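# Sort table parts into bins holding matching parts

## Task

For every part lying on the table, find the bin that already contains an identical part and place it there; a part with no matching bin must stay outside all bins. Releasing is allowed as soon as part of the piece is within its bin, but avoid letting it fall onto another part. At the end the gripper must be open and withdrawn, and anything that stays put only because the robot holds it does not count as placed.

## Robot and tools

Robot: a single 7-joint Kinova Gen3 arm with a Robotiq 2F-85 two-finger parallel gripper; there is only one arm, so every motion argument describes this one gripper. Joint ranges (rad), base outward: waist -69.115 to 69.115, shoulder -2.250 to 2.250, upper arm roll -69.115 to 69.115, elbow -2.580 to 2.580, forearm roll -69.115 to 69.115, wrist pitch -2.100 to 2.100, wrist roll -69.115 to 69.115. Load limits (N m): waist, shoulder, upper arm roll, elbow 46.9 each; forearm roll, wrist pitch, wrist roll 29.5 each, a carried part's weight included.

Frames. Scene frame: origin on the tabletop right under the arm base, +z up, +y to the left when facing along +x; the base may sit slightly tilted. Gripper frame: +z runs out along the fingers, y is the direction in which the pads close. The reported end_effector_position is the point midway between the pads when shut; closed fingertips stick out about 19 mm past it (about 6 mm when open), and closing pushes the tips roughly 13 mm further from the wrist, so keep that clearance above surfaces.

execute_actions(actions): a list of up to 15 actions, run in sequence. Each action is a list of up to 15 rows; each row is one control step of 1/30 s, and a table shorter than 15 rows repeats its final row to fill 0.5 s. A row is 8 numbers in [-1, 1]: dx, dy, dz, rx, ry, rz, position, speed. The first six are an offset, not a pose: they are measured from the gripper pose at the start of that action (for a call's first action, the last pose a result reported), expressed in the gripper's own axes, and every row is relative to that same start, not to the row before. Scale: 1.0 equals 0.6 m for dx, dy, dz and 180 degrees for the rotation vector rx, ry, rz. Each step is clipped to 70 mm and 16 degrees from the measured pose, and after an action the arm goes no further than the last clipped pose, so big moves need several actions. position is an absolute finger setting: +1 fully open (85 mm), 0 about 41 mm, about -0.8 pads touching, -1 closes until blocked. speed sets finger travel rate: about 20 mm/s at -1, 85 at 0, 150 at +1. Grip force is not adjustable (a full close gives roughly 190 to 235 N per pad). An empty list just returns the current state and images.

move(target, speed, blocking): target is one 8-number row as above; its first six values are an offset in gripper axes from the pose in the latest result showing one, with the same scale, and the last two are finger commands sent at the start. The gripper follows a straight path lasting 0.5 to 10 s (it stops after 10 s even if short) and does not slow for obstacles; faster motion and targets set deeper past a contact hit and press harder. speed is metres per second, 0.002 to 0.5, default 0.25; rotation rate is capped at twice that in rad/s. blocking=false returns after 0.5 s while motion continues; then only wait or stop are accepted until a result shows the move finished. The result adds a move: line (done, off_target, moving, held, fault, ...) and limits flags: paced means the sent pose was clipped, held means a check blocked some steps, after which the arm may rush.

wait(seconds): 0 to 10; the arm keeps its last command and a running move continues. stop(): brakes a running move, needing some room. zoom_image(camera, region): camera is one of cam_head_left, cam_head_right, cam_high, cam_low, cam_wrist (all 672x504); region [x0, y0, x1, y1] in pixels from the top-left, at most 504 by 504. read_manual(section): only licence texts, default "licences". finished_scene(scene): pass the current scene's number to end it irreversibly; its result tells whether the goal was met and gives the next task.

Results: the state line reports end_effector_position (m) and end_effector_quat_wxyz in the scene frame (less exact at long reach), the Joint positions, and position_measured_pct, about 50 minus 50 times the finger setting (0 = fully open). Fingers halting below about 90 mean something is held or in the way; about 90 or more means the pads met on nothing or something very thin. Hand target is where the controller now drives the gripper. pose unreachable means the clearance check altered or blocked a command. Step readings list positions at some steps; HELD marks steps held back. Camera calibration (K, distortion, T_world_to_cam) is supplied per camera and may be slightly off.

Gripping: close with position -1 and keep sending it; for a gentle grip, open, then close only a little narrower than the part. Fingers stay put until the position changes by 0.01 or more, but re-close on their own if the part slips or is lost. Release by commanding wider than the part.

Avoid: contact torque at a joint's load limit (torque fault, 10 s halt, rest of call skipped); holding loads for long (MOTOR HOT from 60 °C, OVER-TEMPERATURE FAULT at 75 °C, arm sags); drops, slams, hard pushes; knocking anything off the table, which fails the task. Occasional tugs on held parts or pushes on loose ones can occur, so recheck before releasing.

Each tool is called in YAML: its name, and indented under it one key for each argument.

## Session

execute_actions:
  actions: []

Scene clock: 0.00 s.
end_effector_position=(+0.1869, -0.1819, +0.2919) position_measured_pct=0.0 end_effector_quat_wxyz=(+0.129, -0.187, +0.969, -0.096)
Joint positions: [ 0.504 -0.51  -0.014  2.481  0.116  0.72   2.387]
Joint velocities: [-0.001  0.    -0.     0.001  0.    -0.     0.001]
Hand target: +0.187, -0.182, +0.292; +0.129, -0.187, +0.969, -0.096
camera_calibration (this result's frames):
cam_wrist: T_world_to_cam=[[-0.295382, 0.923857, -0.243388, 0.299054], [0.915404, 0.346606, 0.204695, -0.105955], [0.273469, -0.162335, -0.948083, 0.336865], [0, 0, 0, 1]] pos_world=[0.0932045, -0.184874, 0.413851]

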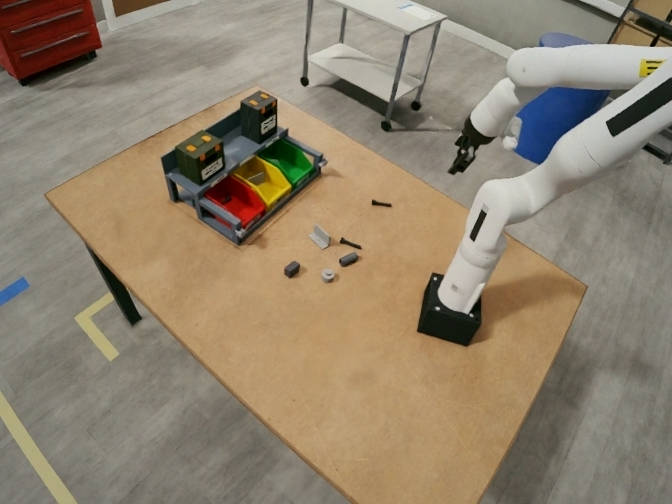

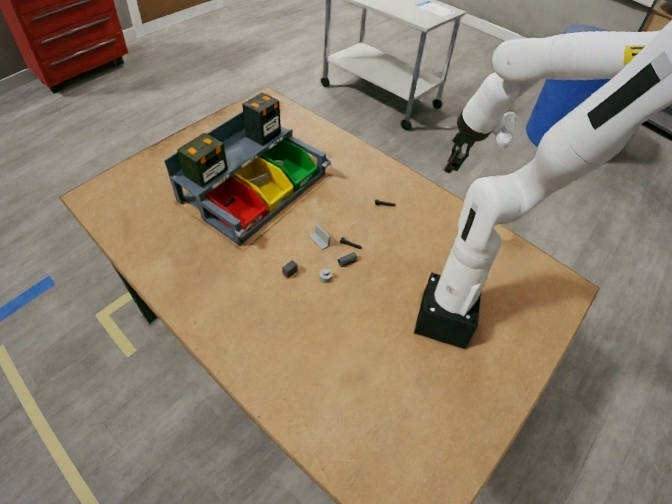

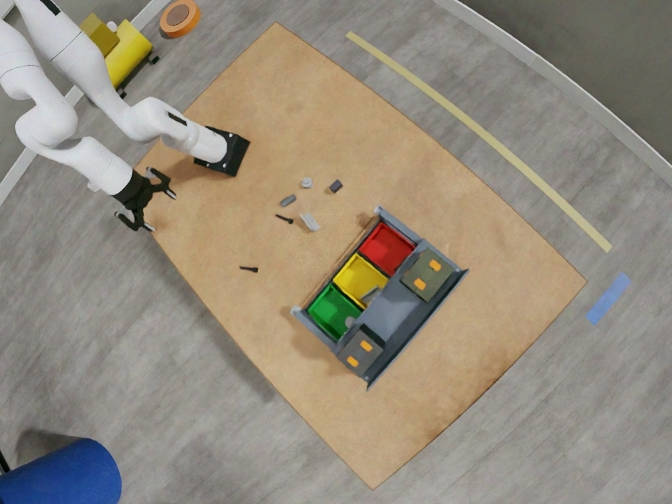

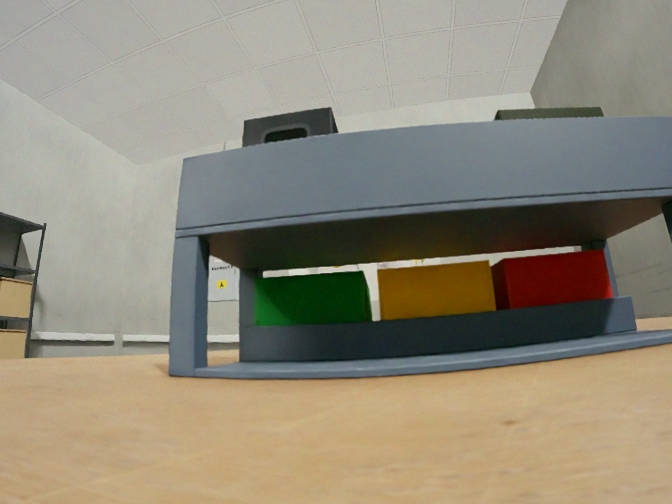

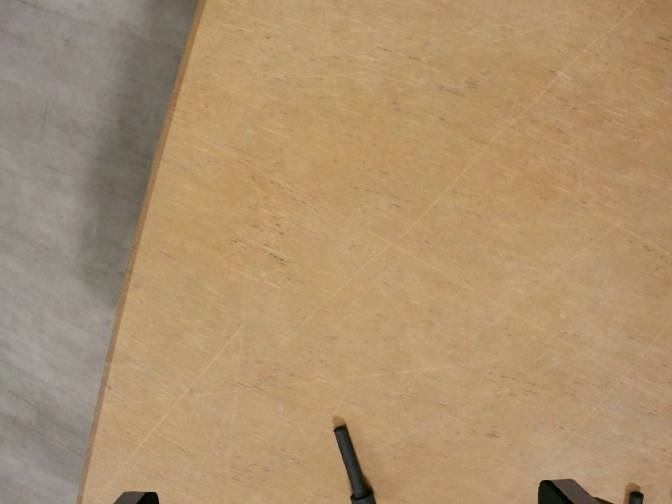

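zoom_image:
  camera: "cam_high"
  region: [280, 200, 440, 350]

zoom_image:
  camera: "cam_head_right"
  region: [190, 130, 340, 250]

zoom_image:
  camera: "cam_head_left"
  region: [270, 190, 400, 290]

zoom_image:
  camera: "cam_high"
  region: [230, 165, 360, 285]

Region (280, 200, 440, 350) of cam_high's 672x504 image, scaled by 3.150, with more detail than that image has; it fills the top 472 rows of this view, and the rest is white.

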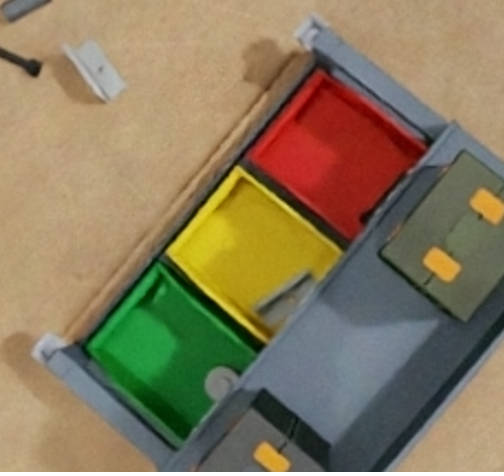

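Region (190, 130, 340, 250) of cam_head_right's 672x504 image, scaled by 3.360, with more detail than that image has; it fills the top 403 rows of this view, and the rest is white.

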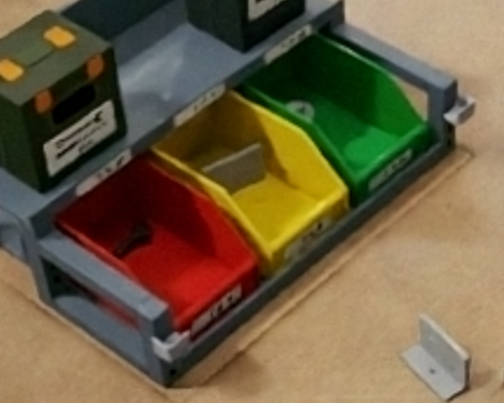

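Region (270, 190, 400, 290) of cam_head_left's 672x504 image, scaled by 3.877, with more detail than that image has; it fills the top 388 rows of this view, and the rest is white.

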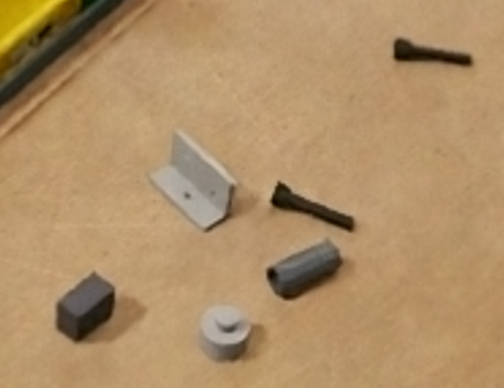

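Region (230, 165, 360, 285) of cam_high's 672x504 image, scaled by 3.877, with more detail than that image has; it fills the top 465 rows of this view, and the rest is white.

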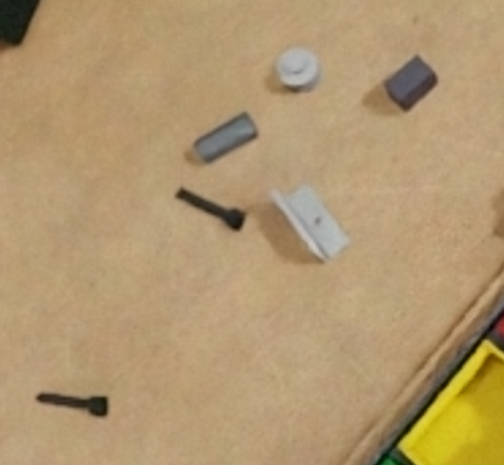

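move:
  target: [-0.4087,0.109,0.03,-0.0617,0.083,0.1203,1,0]
  speed: 0.3

Scene clock: 5.40 s.
end_effector_position=(+0.3893, -0.0293, +0.3120) position_measured_pct=0.0 end_effector_quat_wxyz=(-0.000, +0.000, +1.000, +0.000)
Joint positions: [ 0.369  0.222 -0.711  1.816  0.338  1.165  1.101]
Joint velocities: [-0.006  0.01  -0.003 -0.003  0.003  0.005 -0.003]
Hand target: +0.389, -0.029, +0.312; -0.001, +0.000, +1.000, +0.000
Off the commanded pose: 0.001 m, 0 deg.
move: done; limits=paced
camera_calibration (this result's frames):
cam_wrist: T_world_to_cam=[[0.0418243, 0.998944, -0.0190366, 0.0237063], [0.9989, -0.042212, -0.0204377, -0.321828], [-0.0212197, -0.0181609, -0.99961, 0.460396], [0, 0, 0, 1]] pos_world=[0.330252, -0.0289051, 0.45409]

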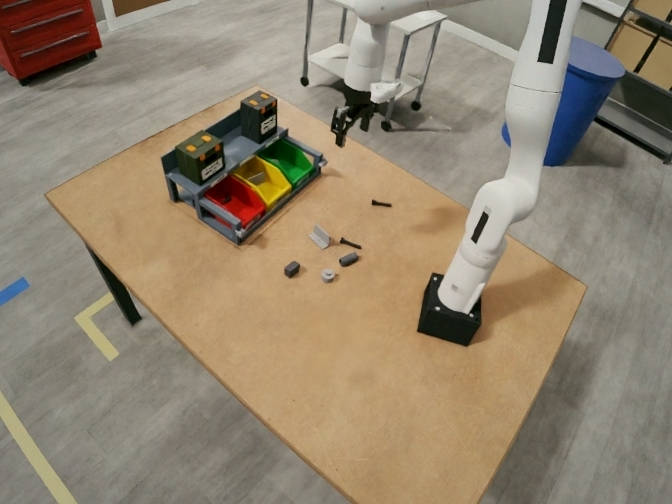

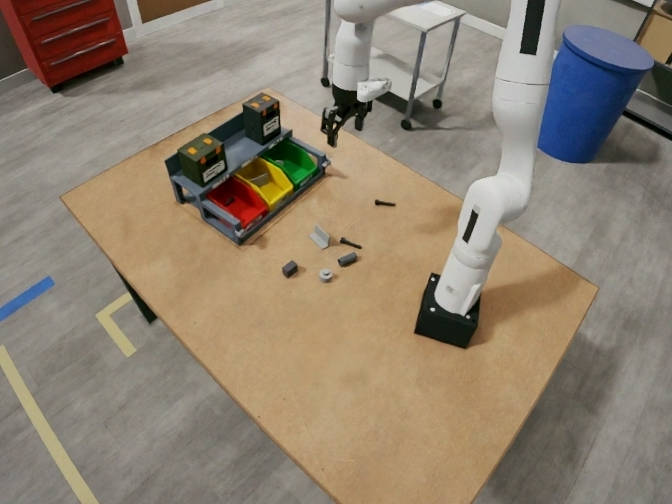

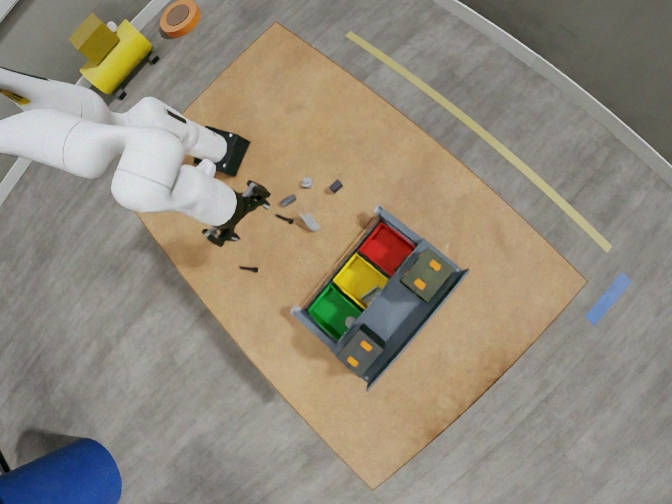

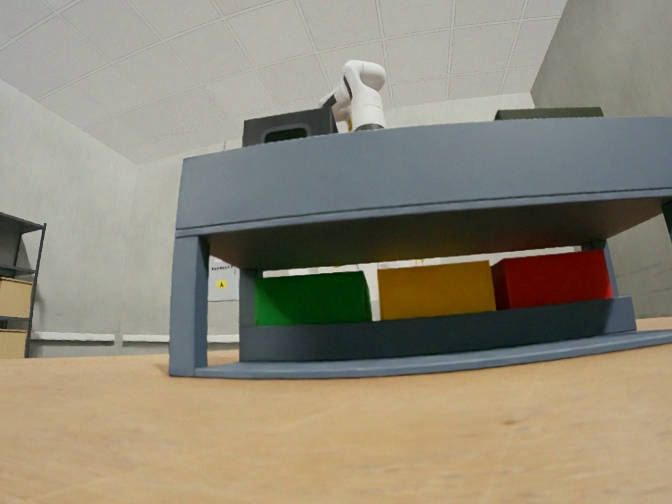

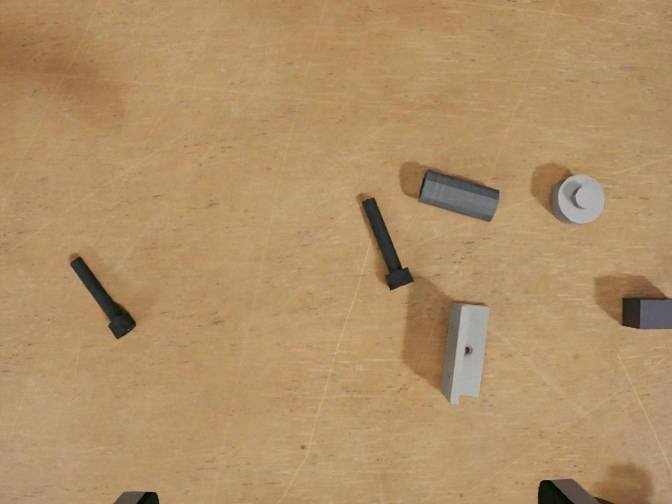

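zoom_image:
  camera: "cam_wrist"
  region: [350, 160, 620, 420]

zoom_image:
  camera: "cam_wrist"
  region: [40, 230, 180, 360]

Region (350, 160, 620, 420) of cam_wrist's 672x504 image, scaled by 1.867; it fills the top 485 rows of this view, and the rest is white.

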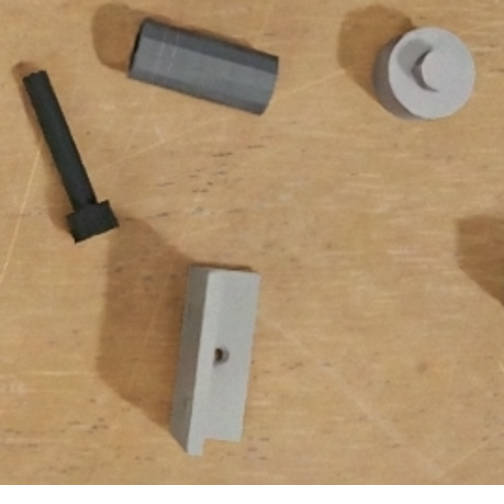

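Region (40, 230, 180, 360) of cam_wrist's 672x504 image, scaled by 3.600; it fills the top 468 rows of this view, and the rest is white.

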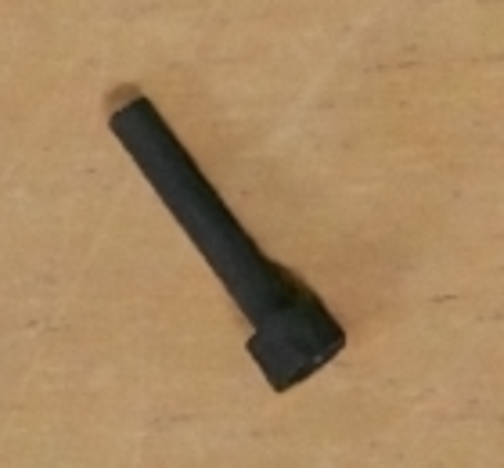

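move:
  target: [0.0077,0.116,0.337,0,0,0.044,-0.2,0]
  speed: 0.3

Scene clock: 15.40 s.
end_effector_position=(+0.3854, +0.0390, +0.1093) position_measured_pct=59.9 end_effector_quat_wxyz=(+0.000, +0.071, +0.998, -0.001)
Joint positions: [ 0.056  0.628 -0.512  2.078  0.807  0.662  0.367]
Joint velocities: [-0.01   0.005  0.002  0.001  0.007 -0.001 -0.007]
Hand target: +0.385, +0.039, +0.109; +0.000, +0.070, +0.998, -0.001
Off the commanded pose: 0.002 m, 0 deg.
move: done
camera_calibration (this result's frames):
cam_wrist: T_world_to_cam=[[0.181307, 0.983191, -0.02152, -0.101138], [0.983157, -0.181726, -0.0194522, -0.307777], [-0.023036, -0.0176307, -0.999579, 0.259584], [0, 0, 0, 1]] pos_world=[0.32691, 0.0480838, 0.251311]

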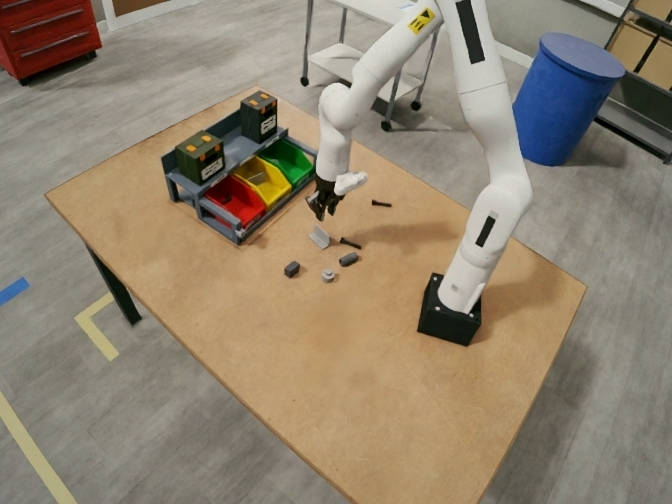

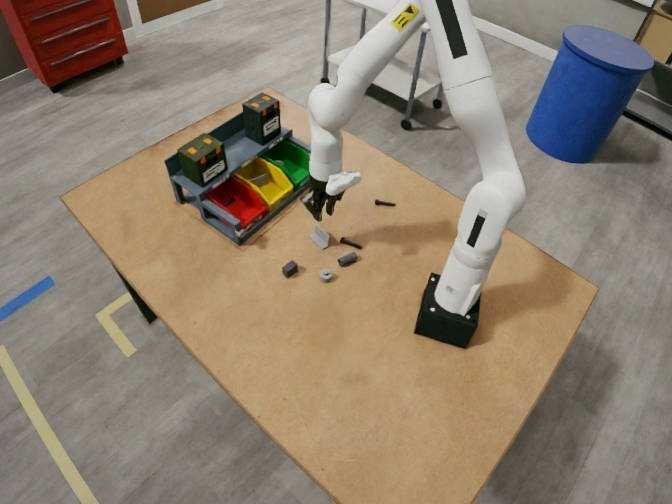

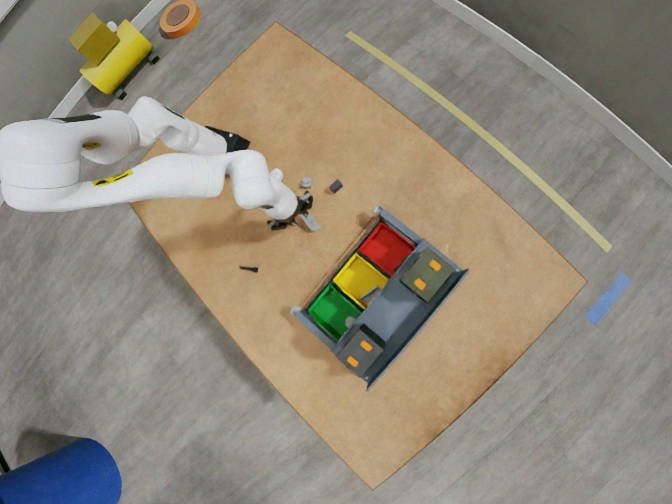

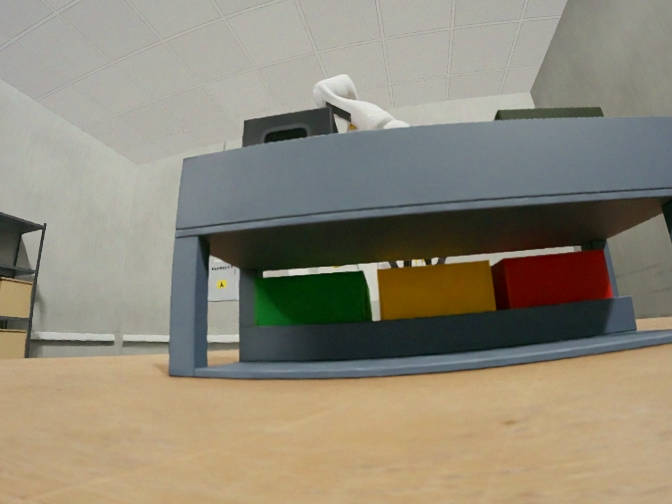

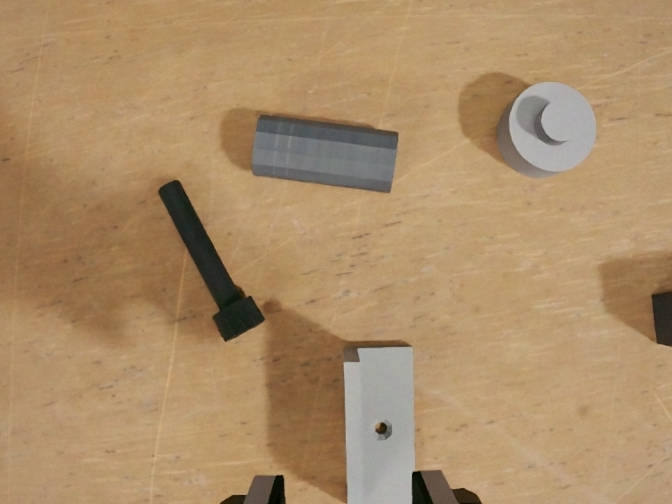

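move:
  target: [0.002,0.0033,0.122,0,0,0,-0.2,0]
  speed: 0.14

execute_actions:
  actions:
    - [[0,0,0,0,0,0,-1,0.2]]

Scene clock: 17.27 s.
end_effector_position=(+0.3849, +0.0405, +0.0361) position_measured_pct=59.9 end_effector_quat_wxyz=(+0.001, +0.071, +0.997, -0.002)
Joint positions: [-0.031  0.792 -0.356  2.099  1.045  0.489  0.156]
Joint velocities: [-0.008  0.006  0.004  0.002  0.007 -0.004 -0.009]
Hand target: +0.385, +0.041, +0.036; +0.001, +0.071, +0.997, -0.002
Off the commanded pose: 0.001 m, 0 deg.
move: done
camera_calibration (this result's frames):
cam_wrist: T_world_to_cam=[[0.182092, 0.983031, -0.0222022, -0.104387], [0.983033, -0.182508, -0.0183684, -0.308465], [-0.0221088, -0.0184807, -0.999585, 0.186064], [0, 0, 0, 1]] pos_world=[0.326353, 0.0497572, 0.178003]

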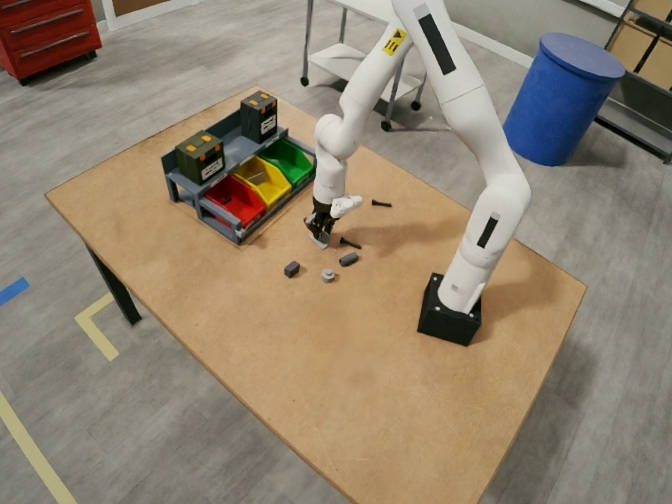

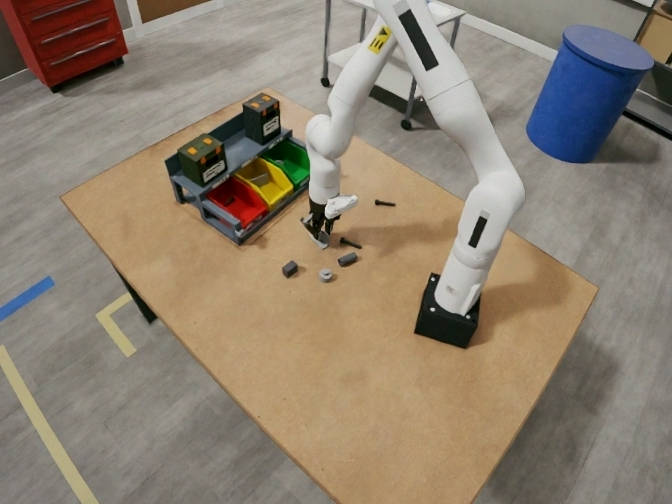

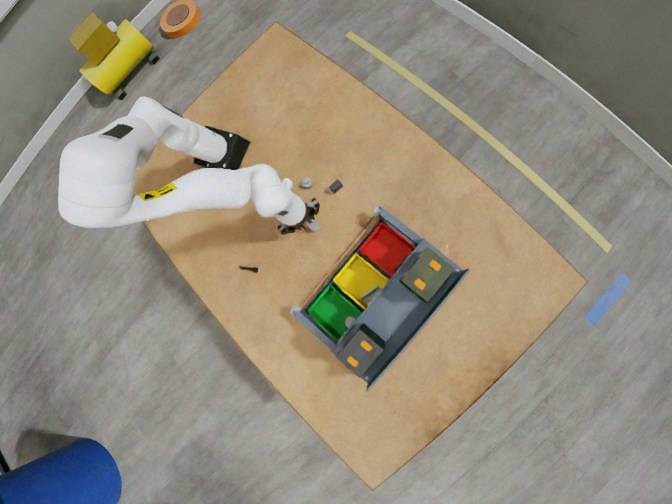

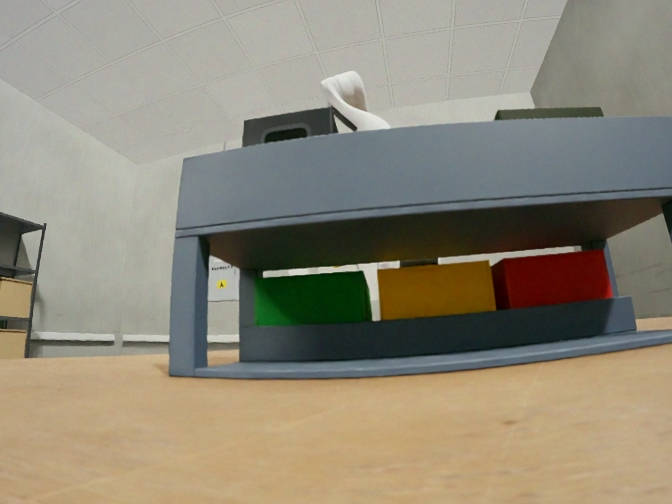

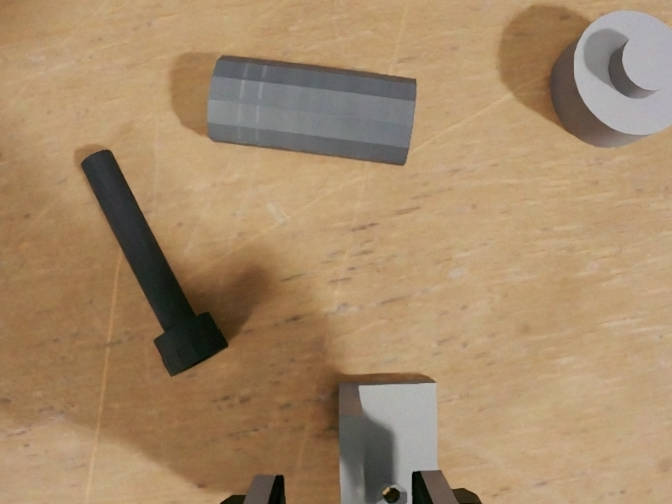

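Scene clock: 17.77 s.
end_effector_position=(+0.3850, +0.0406, +0.0363) position_measured_pct=87.7 end_effector_quat_wxyz=(+0.001, +0.071, +0.997, -0.002)
Joint positions: [-0.031  0.791 -0.356  2.099  1.044  0.49   0.156]
Joint velocities: [ 0.002  0.001  0.001  0.     0.001 -0.001  0.001]
Hand target: +0.385, +0.041, +0.036; +0.001, +0.071, +0.997, -0.002
Off the commanded pose: 0.000 m, 0 deg.
Step readings (end_effector_position):
0: (+0.3849, +0.0405, +0.0361)
1: (+0.3849, +0.0406, +0.0360)
2: (+0.3849, +0.0405, +0.0360)
4: (+0.3849, +0.0405, +0.0361)
8: (+0.3849, +0.0405, +0.0361)
15: end_effector_position above
camera_calibration (this result's frames):
cam_wrist: T_world_to_cam=[[0.182001, 0.983049, -0.0221493, -0.104382], [0.983057, -0.18241, -0.0180562, -0.308513], [-0.0217904, -0.0184877, -0.999592, 0.186158], [0, 0, 0, 1]] pos_world=[0.32634, 0.0497782, 0.1782]

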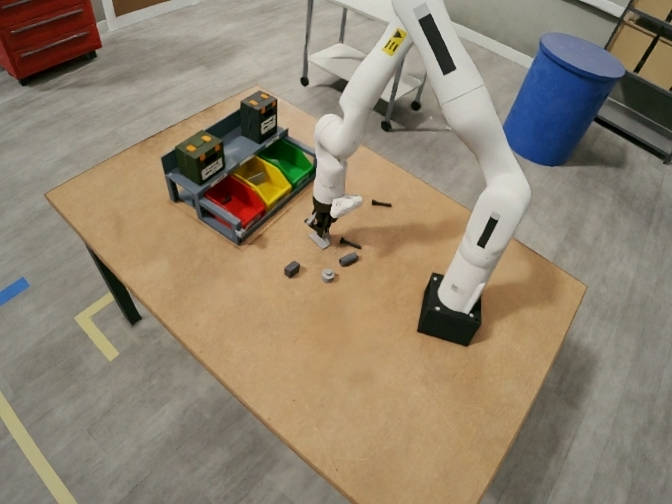

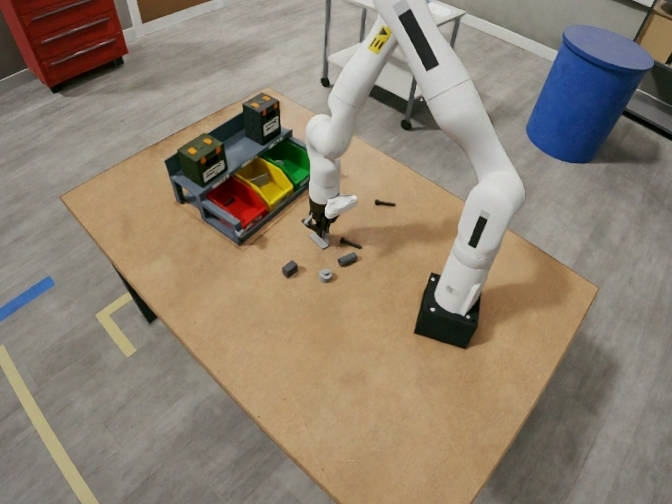

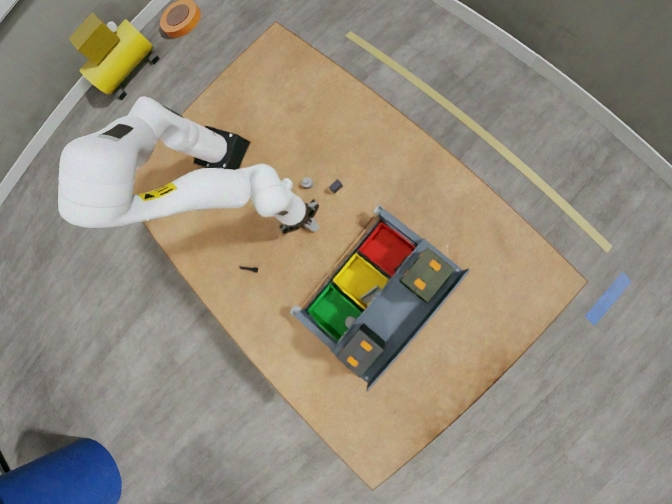

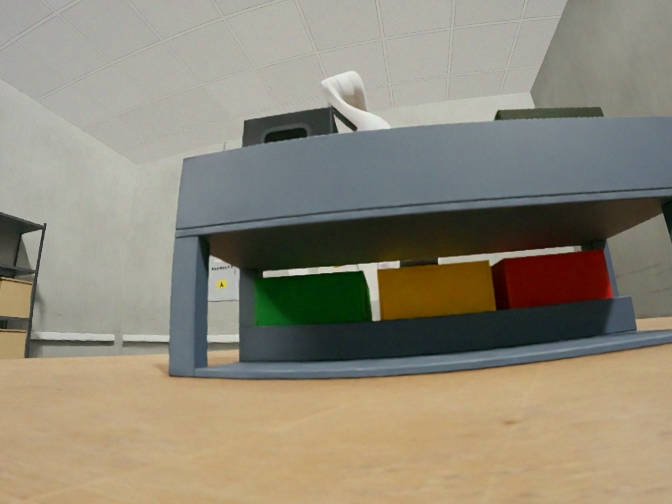

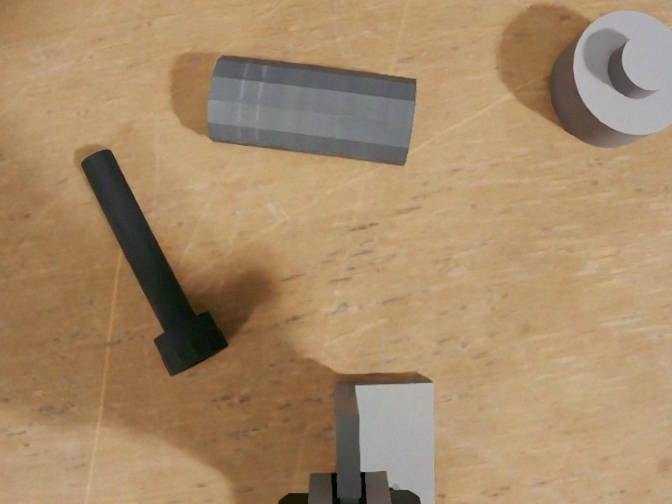

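move:
  target: [-0.3693,0.0435,-0.18,0,0,-0.071,-1,0.2]
  speed: 0.3

Scene clock: 20.13 s.
end_effector_position=(+0.6070, +0.0358, +0.1455) position_measured_pct=87.7 end_effector_quat_wxyz=(+0.000, -0.040, +0.999, -0.000)
Joint positions: [ 0.089  0.912 -0.6    1.228  0.69   1.176  1.043]
Joint velocities: [-0.008  0.016  0.    -0.02  -0.004  0.015  0.009]
Hand target: +0.607, +0.036, +0.145; -0.000, -0.041, +0.999, -0.000
Off the commanded pose: 0.001 m, 0 deg.
move: done
camera_calibration (this result's frames):
cam_wrist: T_world_to_cam=[[-0.0397589, 0.999017, -0.0196237, -0.00407466], [0.999039, 0.0393819, -0.0192376, -0.543199], [-0.0184459, -0.0203697, -0.999622, 0.298161], [0, 0, 0, 1]] pos_world=[0.548015, 0.0315363, 0.287518]

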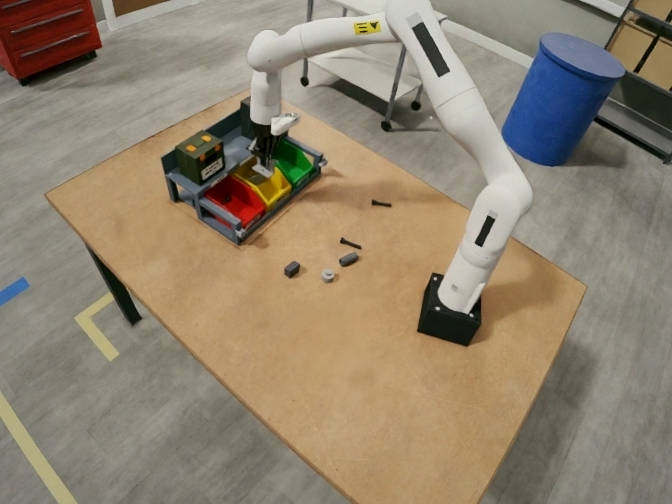

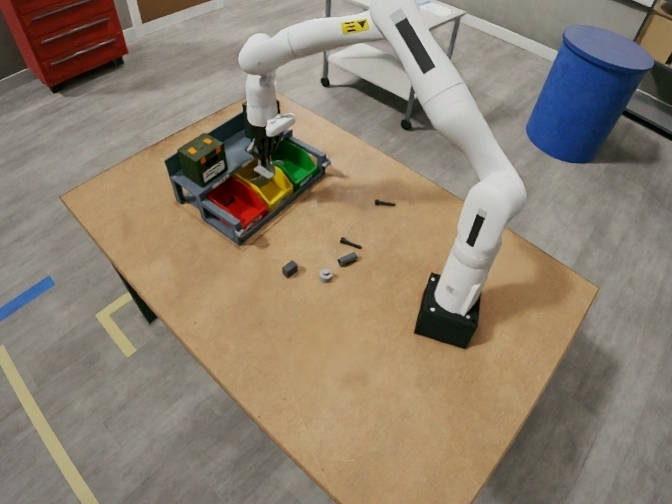

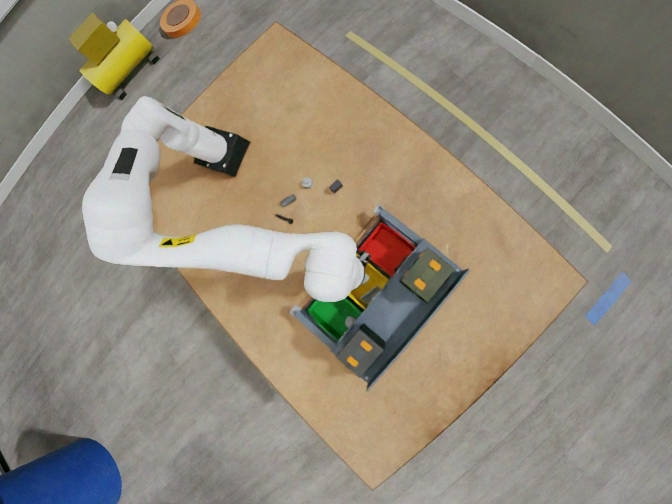

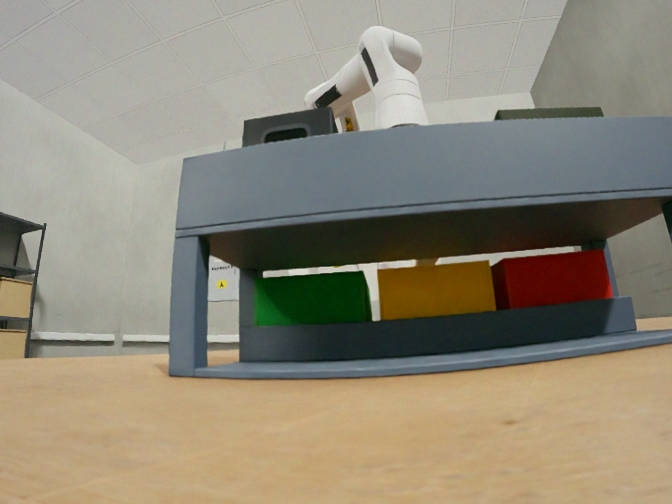

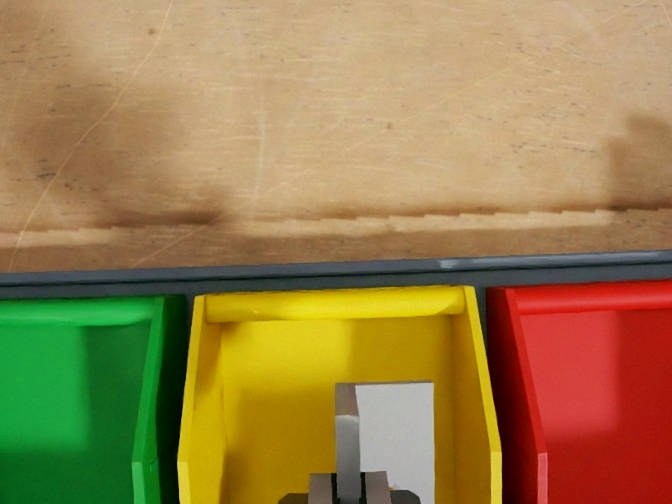

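move:
  target: [-0.005,-0.0045,0.161,0,0,0,-1,0]
  speed: 0.13

zoom_image:
  camera: "cam_high"
  region: [320, 230, 420, 330]

Scene clock: 22.40 s.
end_effector_position=(+0.6107, +0.0330, +0.0490) position_measured_pct=87.7 end_effector_quat_wxyz=(+0.001, -0.040, +0.999, -0.001)
Joint positions: [ 0.096  1.054 -0.548  1.253  0.768  1.018  1.004]
Joint velocities: [ 0.002  0.004  0.001  0.001  0.    -0.001  0.001]
Hand target: +0.611, +0.033, +0.049; +0.000, -0.040, +0.999, -0.000
Off the commanded pose: 0.001 m, 0 deg.
move: done
camera_calibration (this result's frames):
cam_wrist: T_world_to_cam=[[-0.0391674, 0.99903, -0.0201016, -0.00332783], [0.999069, 0.0387885, -0.0189051, -0.548605], [-0.0181071, -0.0208233, -0.999619, 0.201534], [0, 0, 0, 1]] pos_world=[0.551613, 0.0288008, 0.191018]

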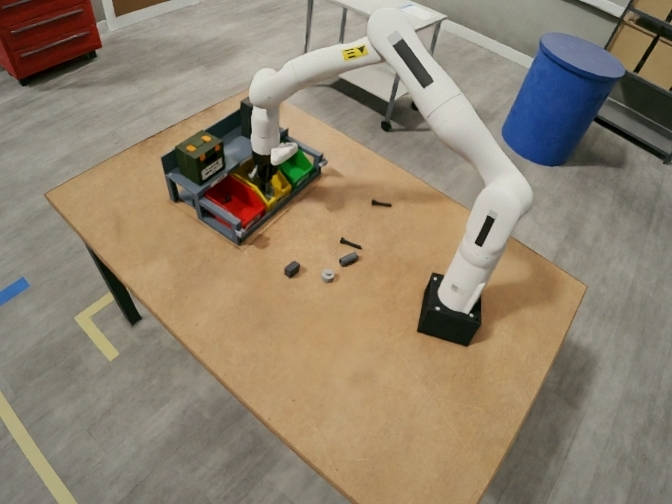

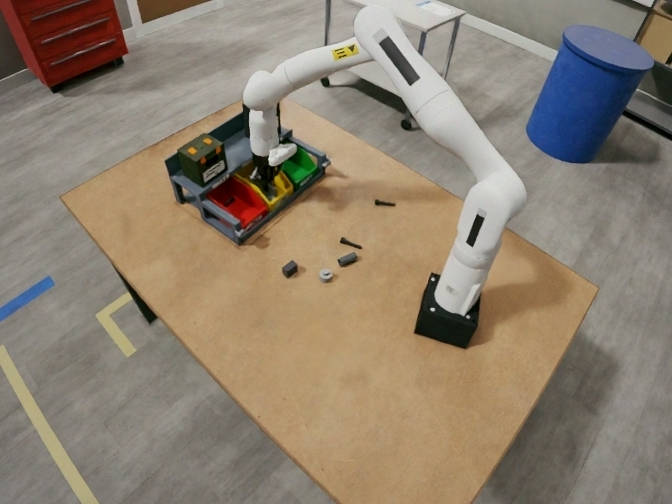

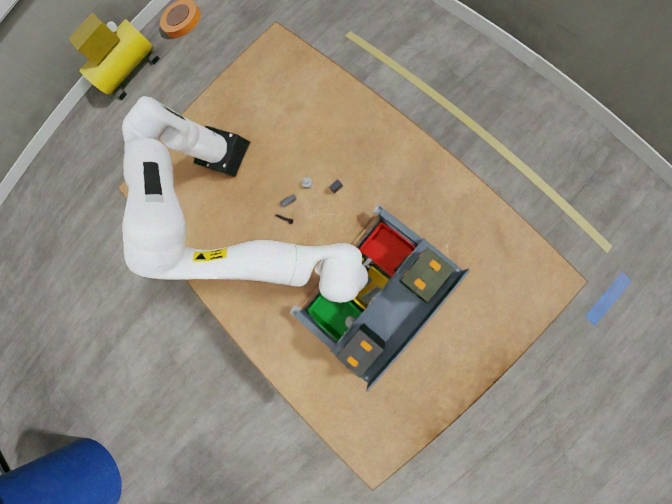

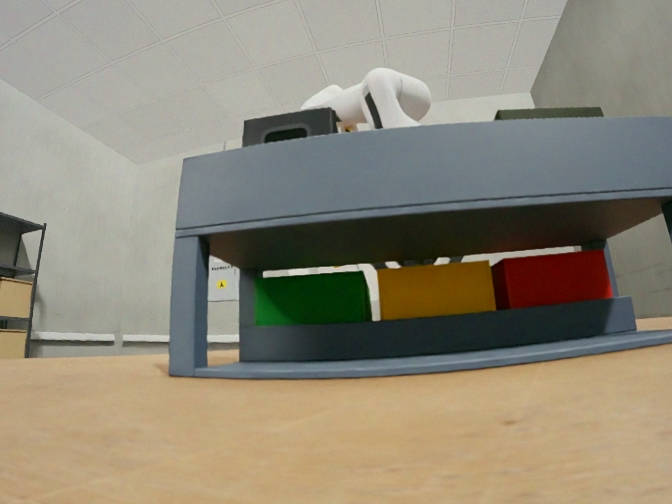

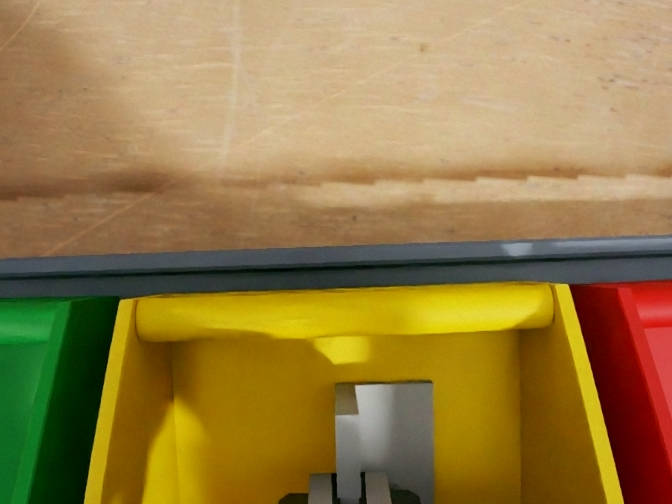

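Region (320, 230, 420, 330) of cam_high's 672x504 image, scaled by 5.040, with more detail than that image has.

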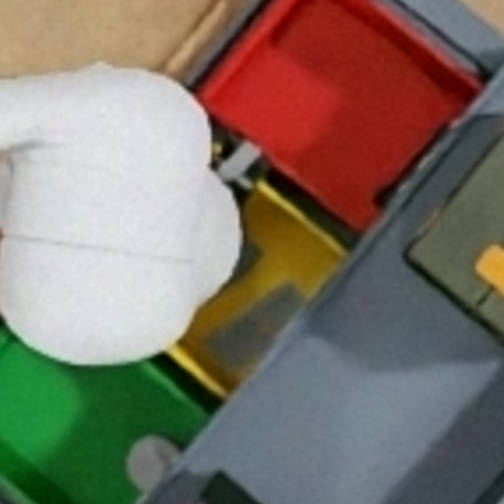

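execute_actions:
  actions:
    - [[0,0,0,0,0,0,-0.53,0],[0,0,0,0,0,0,-0.53,0],[0,0,0,0,0,0,-0.53,0],[0,0,0,0,0,0,-0.53,0],[0,0,0,0,0,0,-0.53,0],[0,0,0,0,0,0,-0.53,0],[0,0,-0.003,0,0,0,-0.53,0],[0,0,-0.008,0,0,0,-0.53,0],[0,0,-0.015,0,0,0,-0.53,0],[0,0,-0.024,0,0,0,-0.53,0],[0,0,-0.034,0,0,0,-0.53,0],[0,0,-0.044,0,0,0,-0.53,0],[0,0,-0.054,0,0,0,-0.53,0],[0,0,-0.064,0,0,0,-0.53,0],[0,0,-0.074,0,0,0,-0.53,0]]

Scene clock: 24.53 s.
end_effector_position=(+0.6109, +0.0328, +0.0741) position_measured_pct=76.6 end_effector_quat_wxyz=(+0.001, -0.040, +0.999, -0.001)
Joint positions: [ 0.096  1.015 -0.561  1.25   0.748  1.056  1.015]
Joint velocities: [-0.004 -0.229 -0.089 -0.033 -0.13   0.248  0.074]
Hand target: +0.610, +0.033, +0.093; +0.001, -0.040, +0.999, -0.000
Off the commanded pose: 0.019 m, 0 deg.
Step readings (end_effector_position):
0: (+0.6106, +0.0331, +0.0488)
1: (+0.6107, +0.0331, +0.0489)
2: (+0.6107, +0.0330, +0.0489)
4: (+0.6107, +0.0330, +0.0491)
8: (+0.6108, +0.0329, +0.0501)
15: end_effector_position above
camera_calibration (this result's frames):
cam_wrist: T_world_to_cam=[[-0.0390983, 0.999027, -0.0203877, -0.00267058], [0.999088, 0.0387334, -0.0179962, -0.548385], [-0.017189, -0.0210727, -0.99963, 0.226043], [0, 0, 0, 1]] pos_world=[0.551666, 0.0286722, 0.216036]

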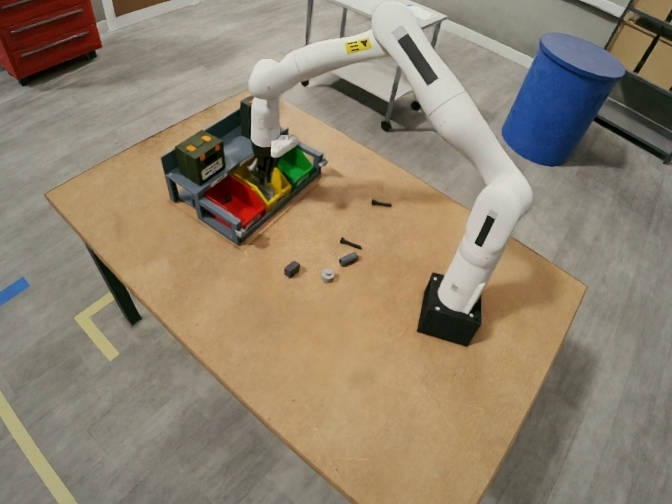

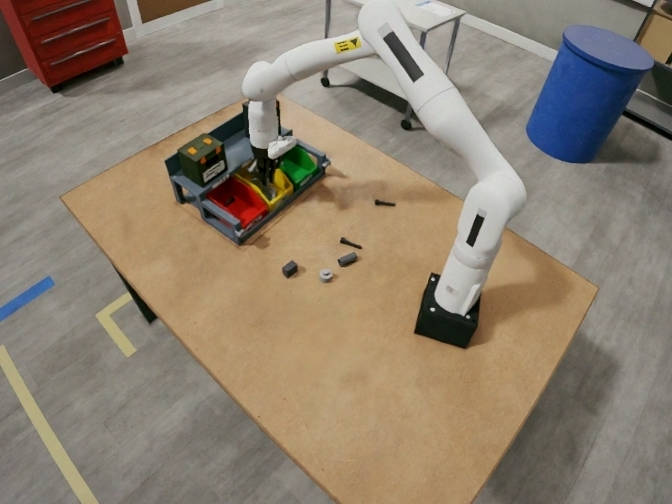

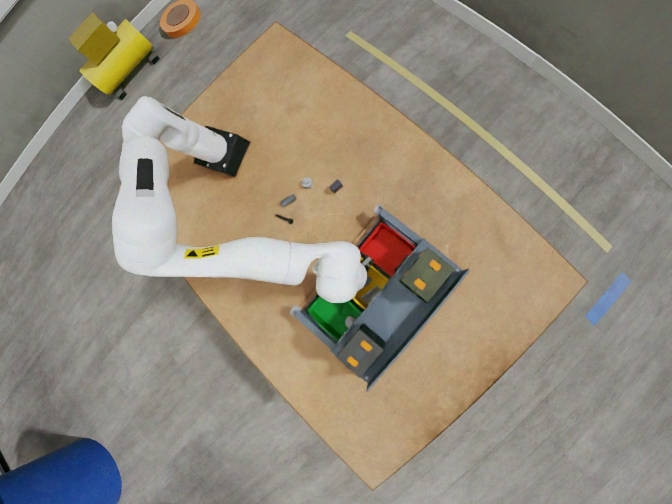

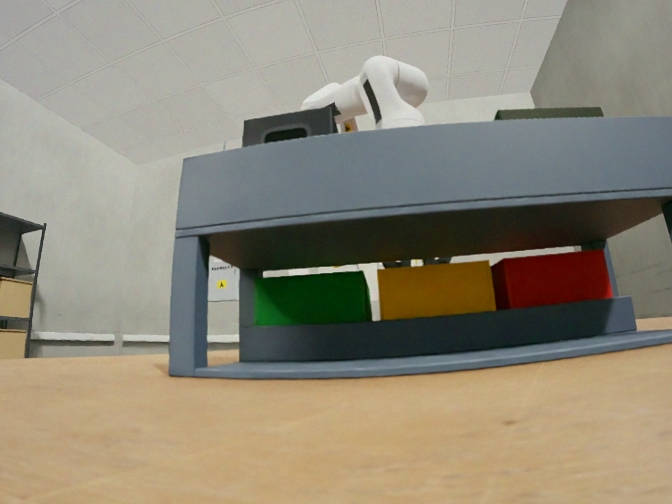

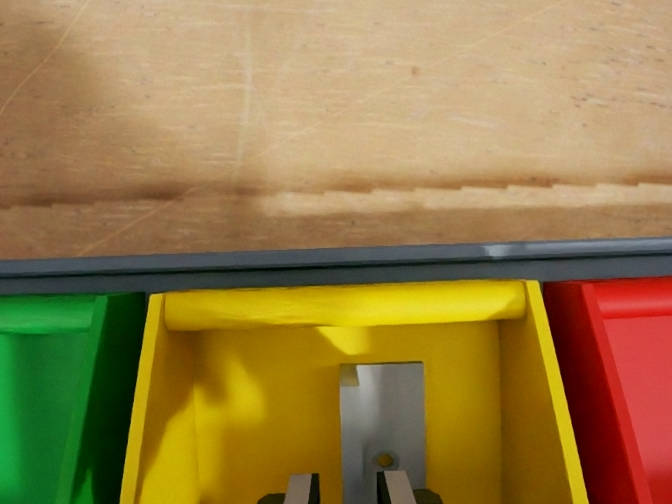

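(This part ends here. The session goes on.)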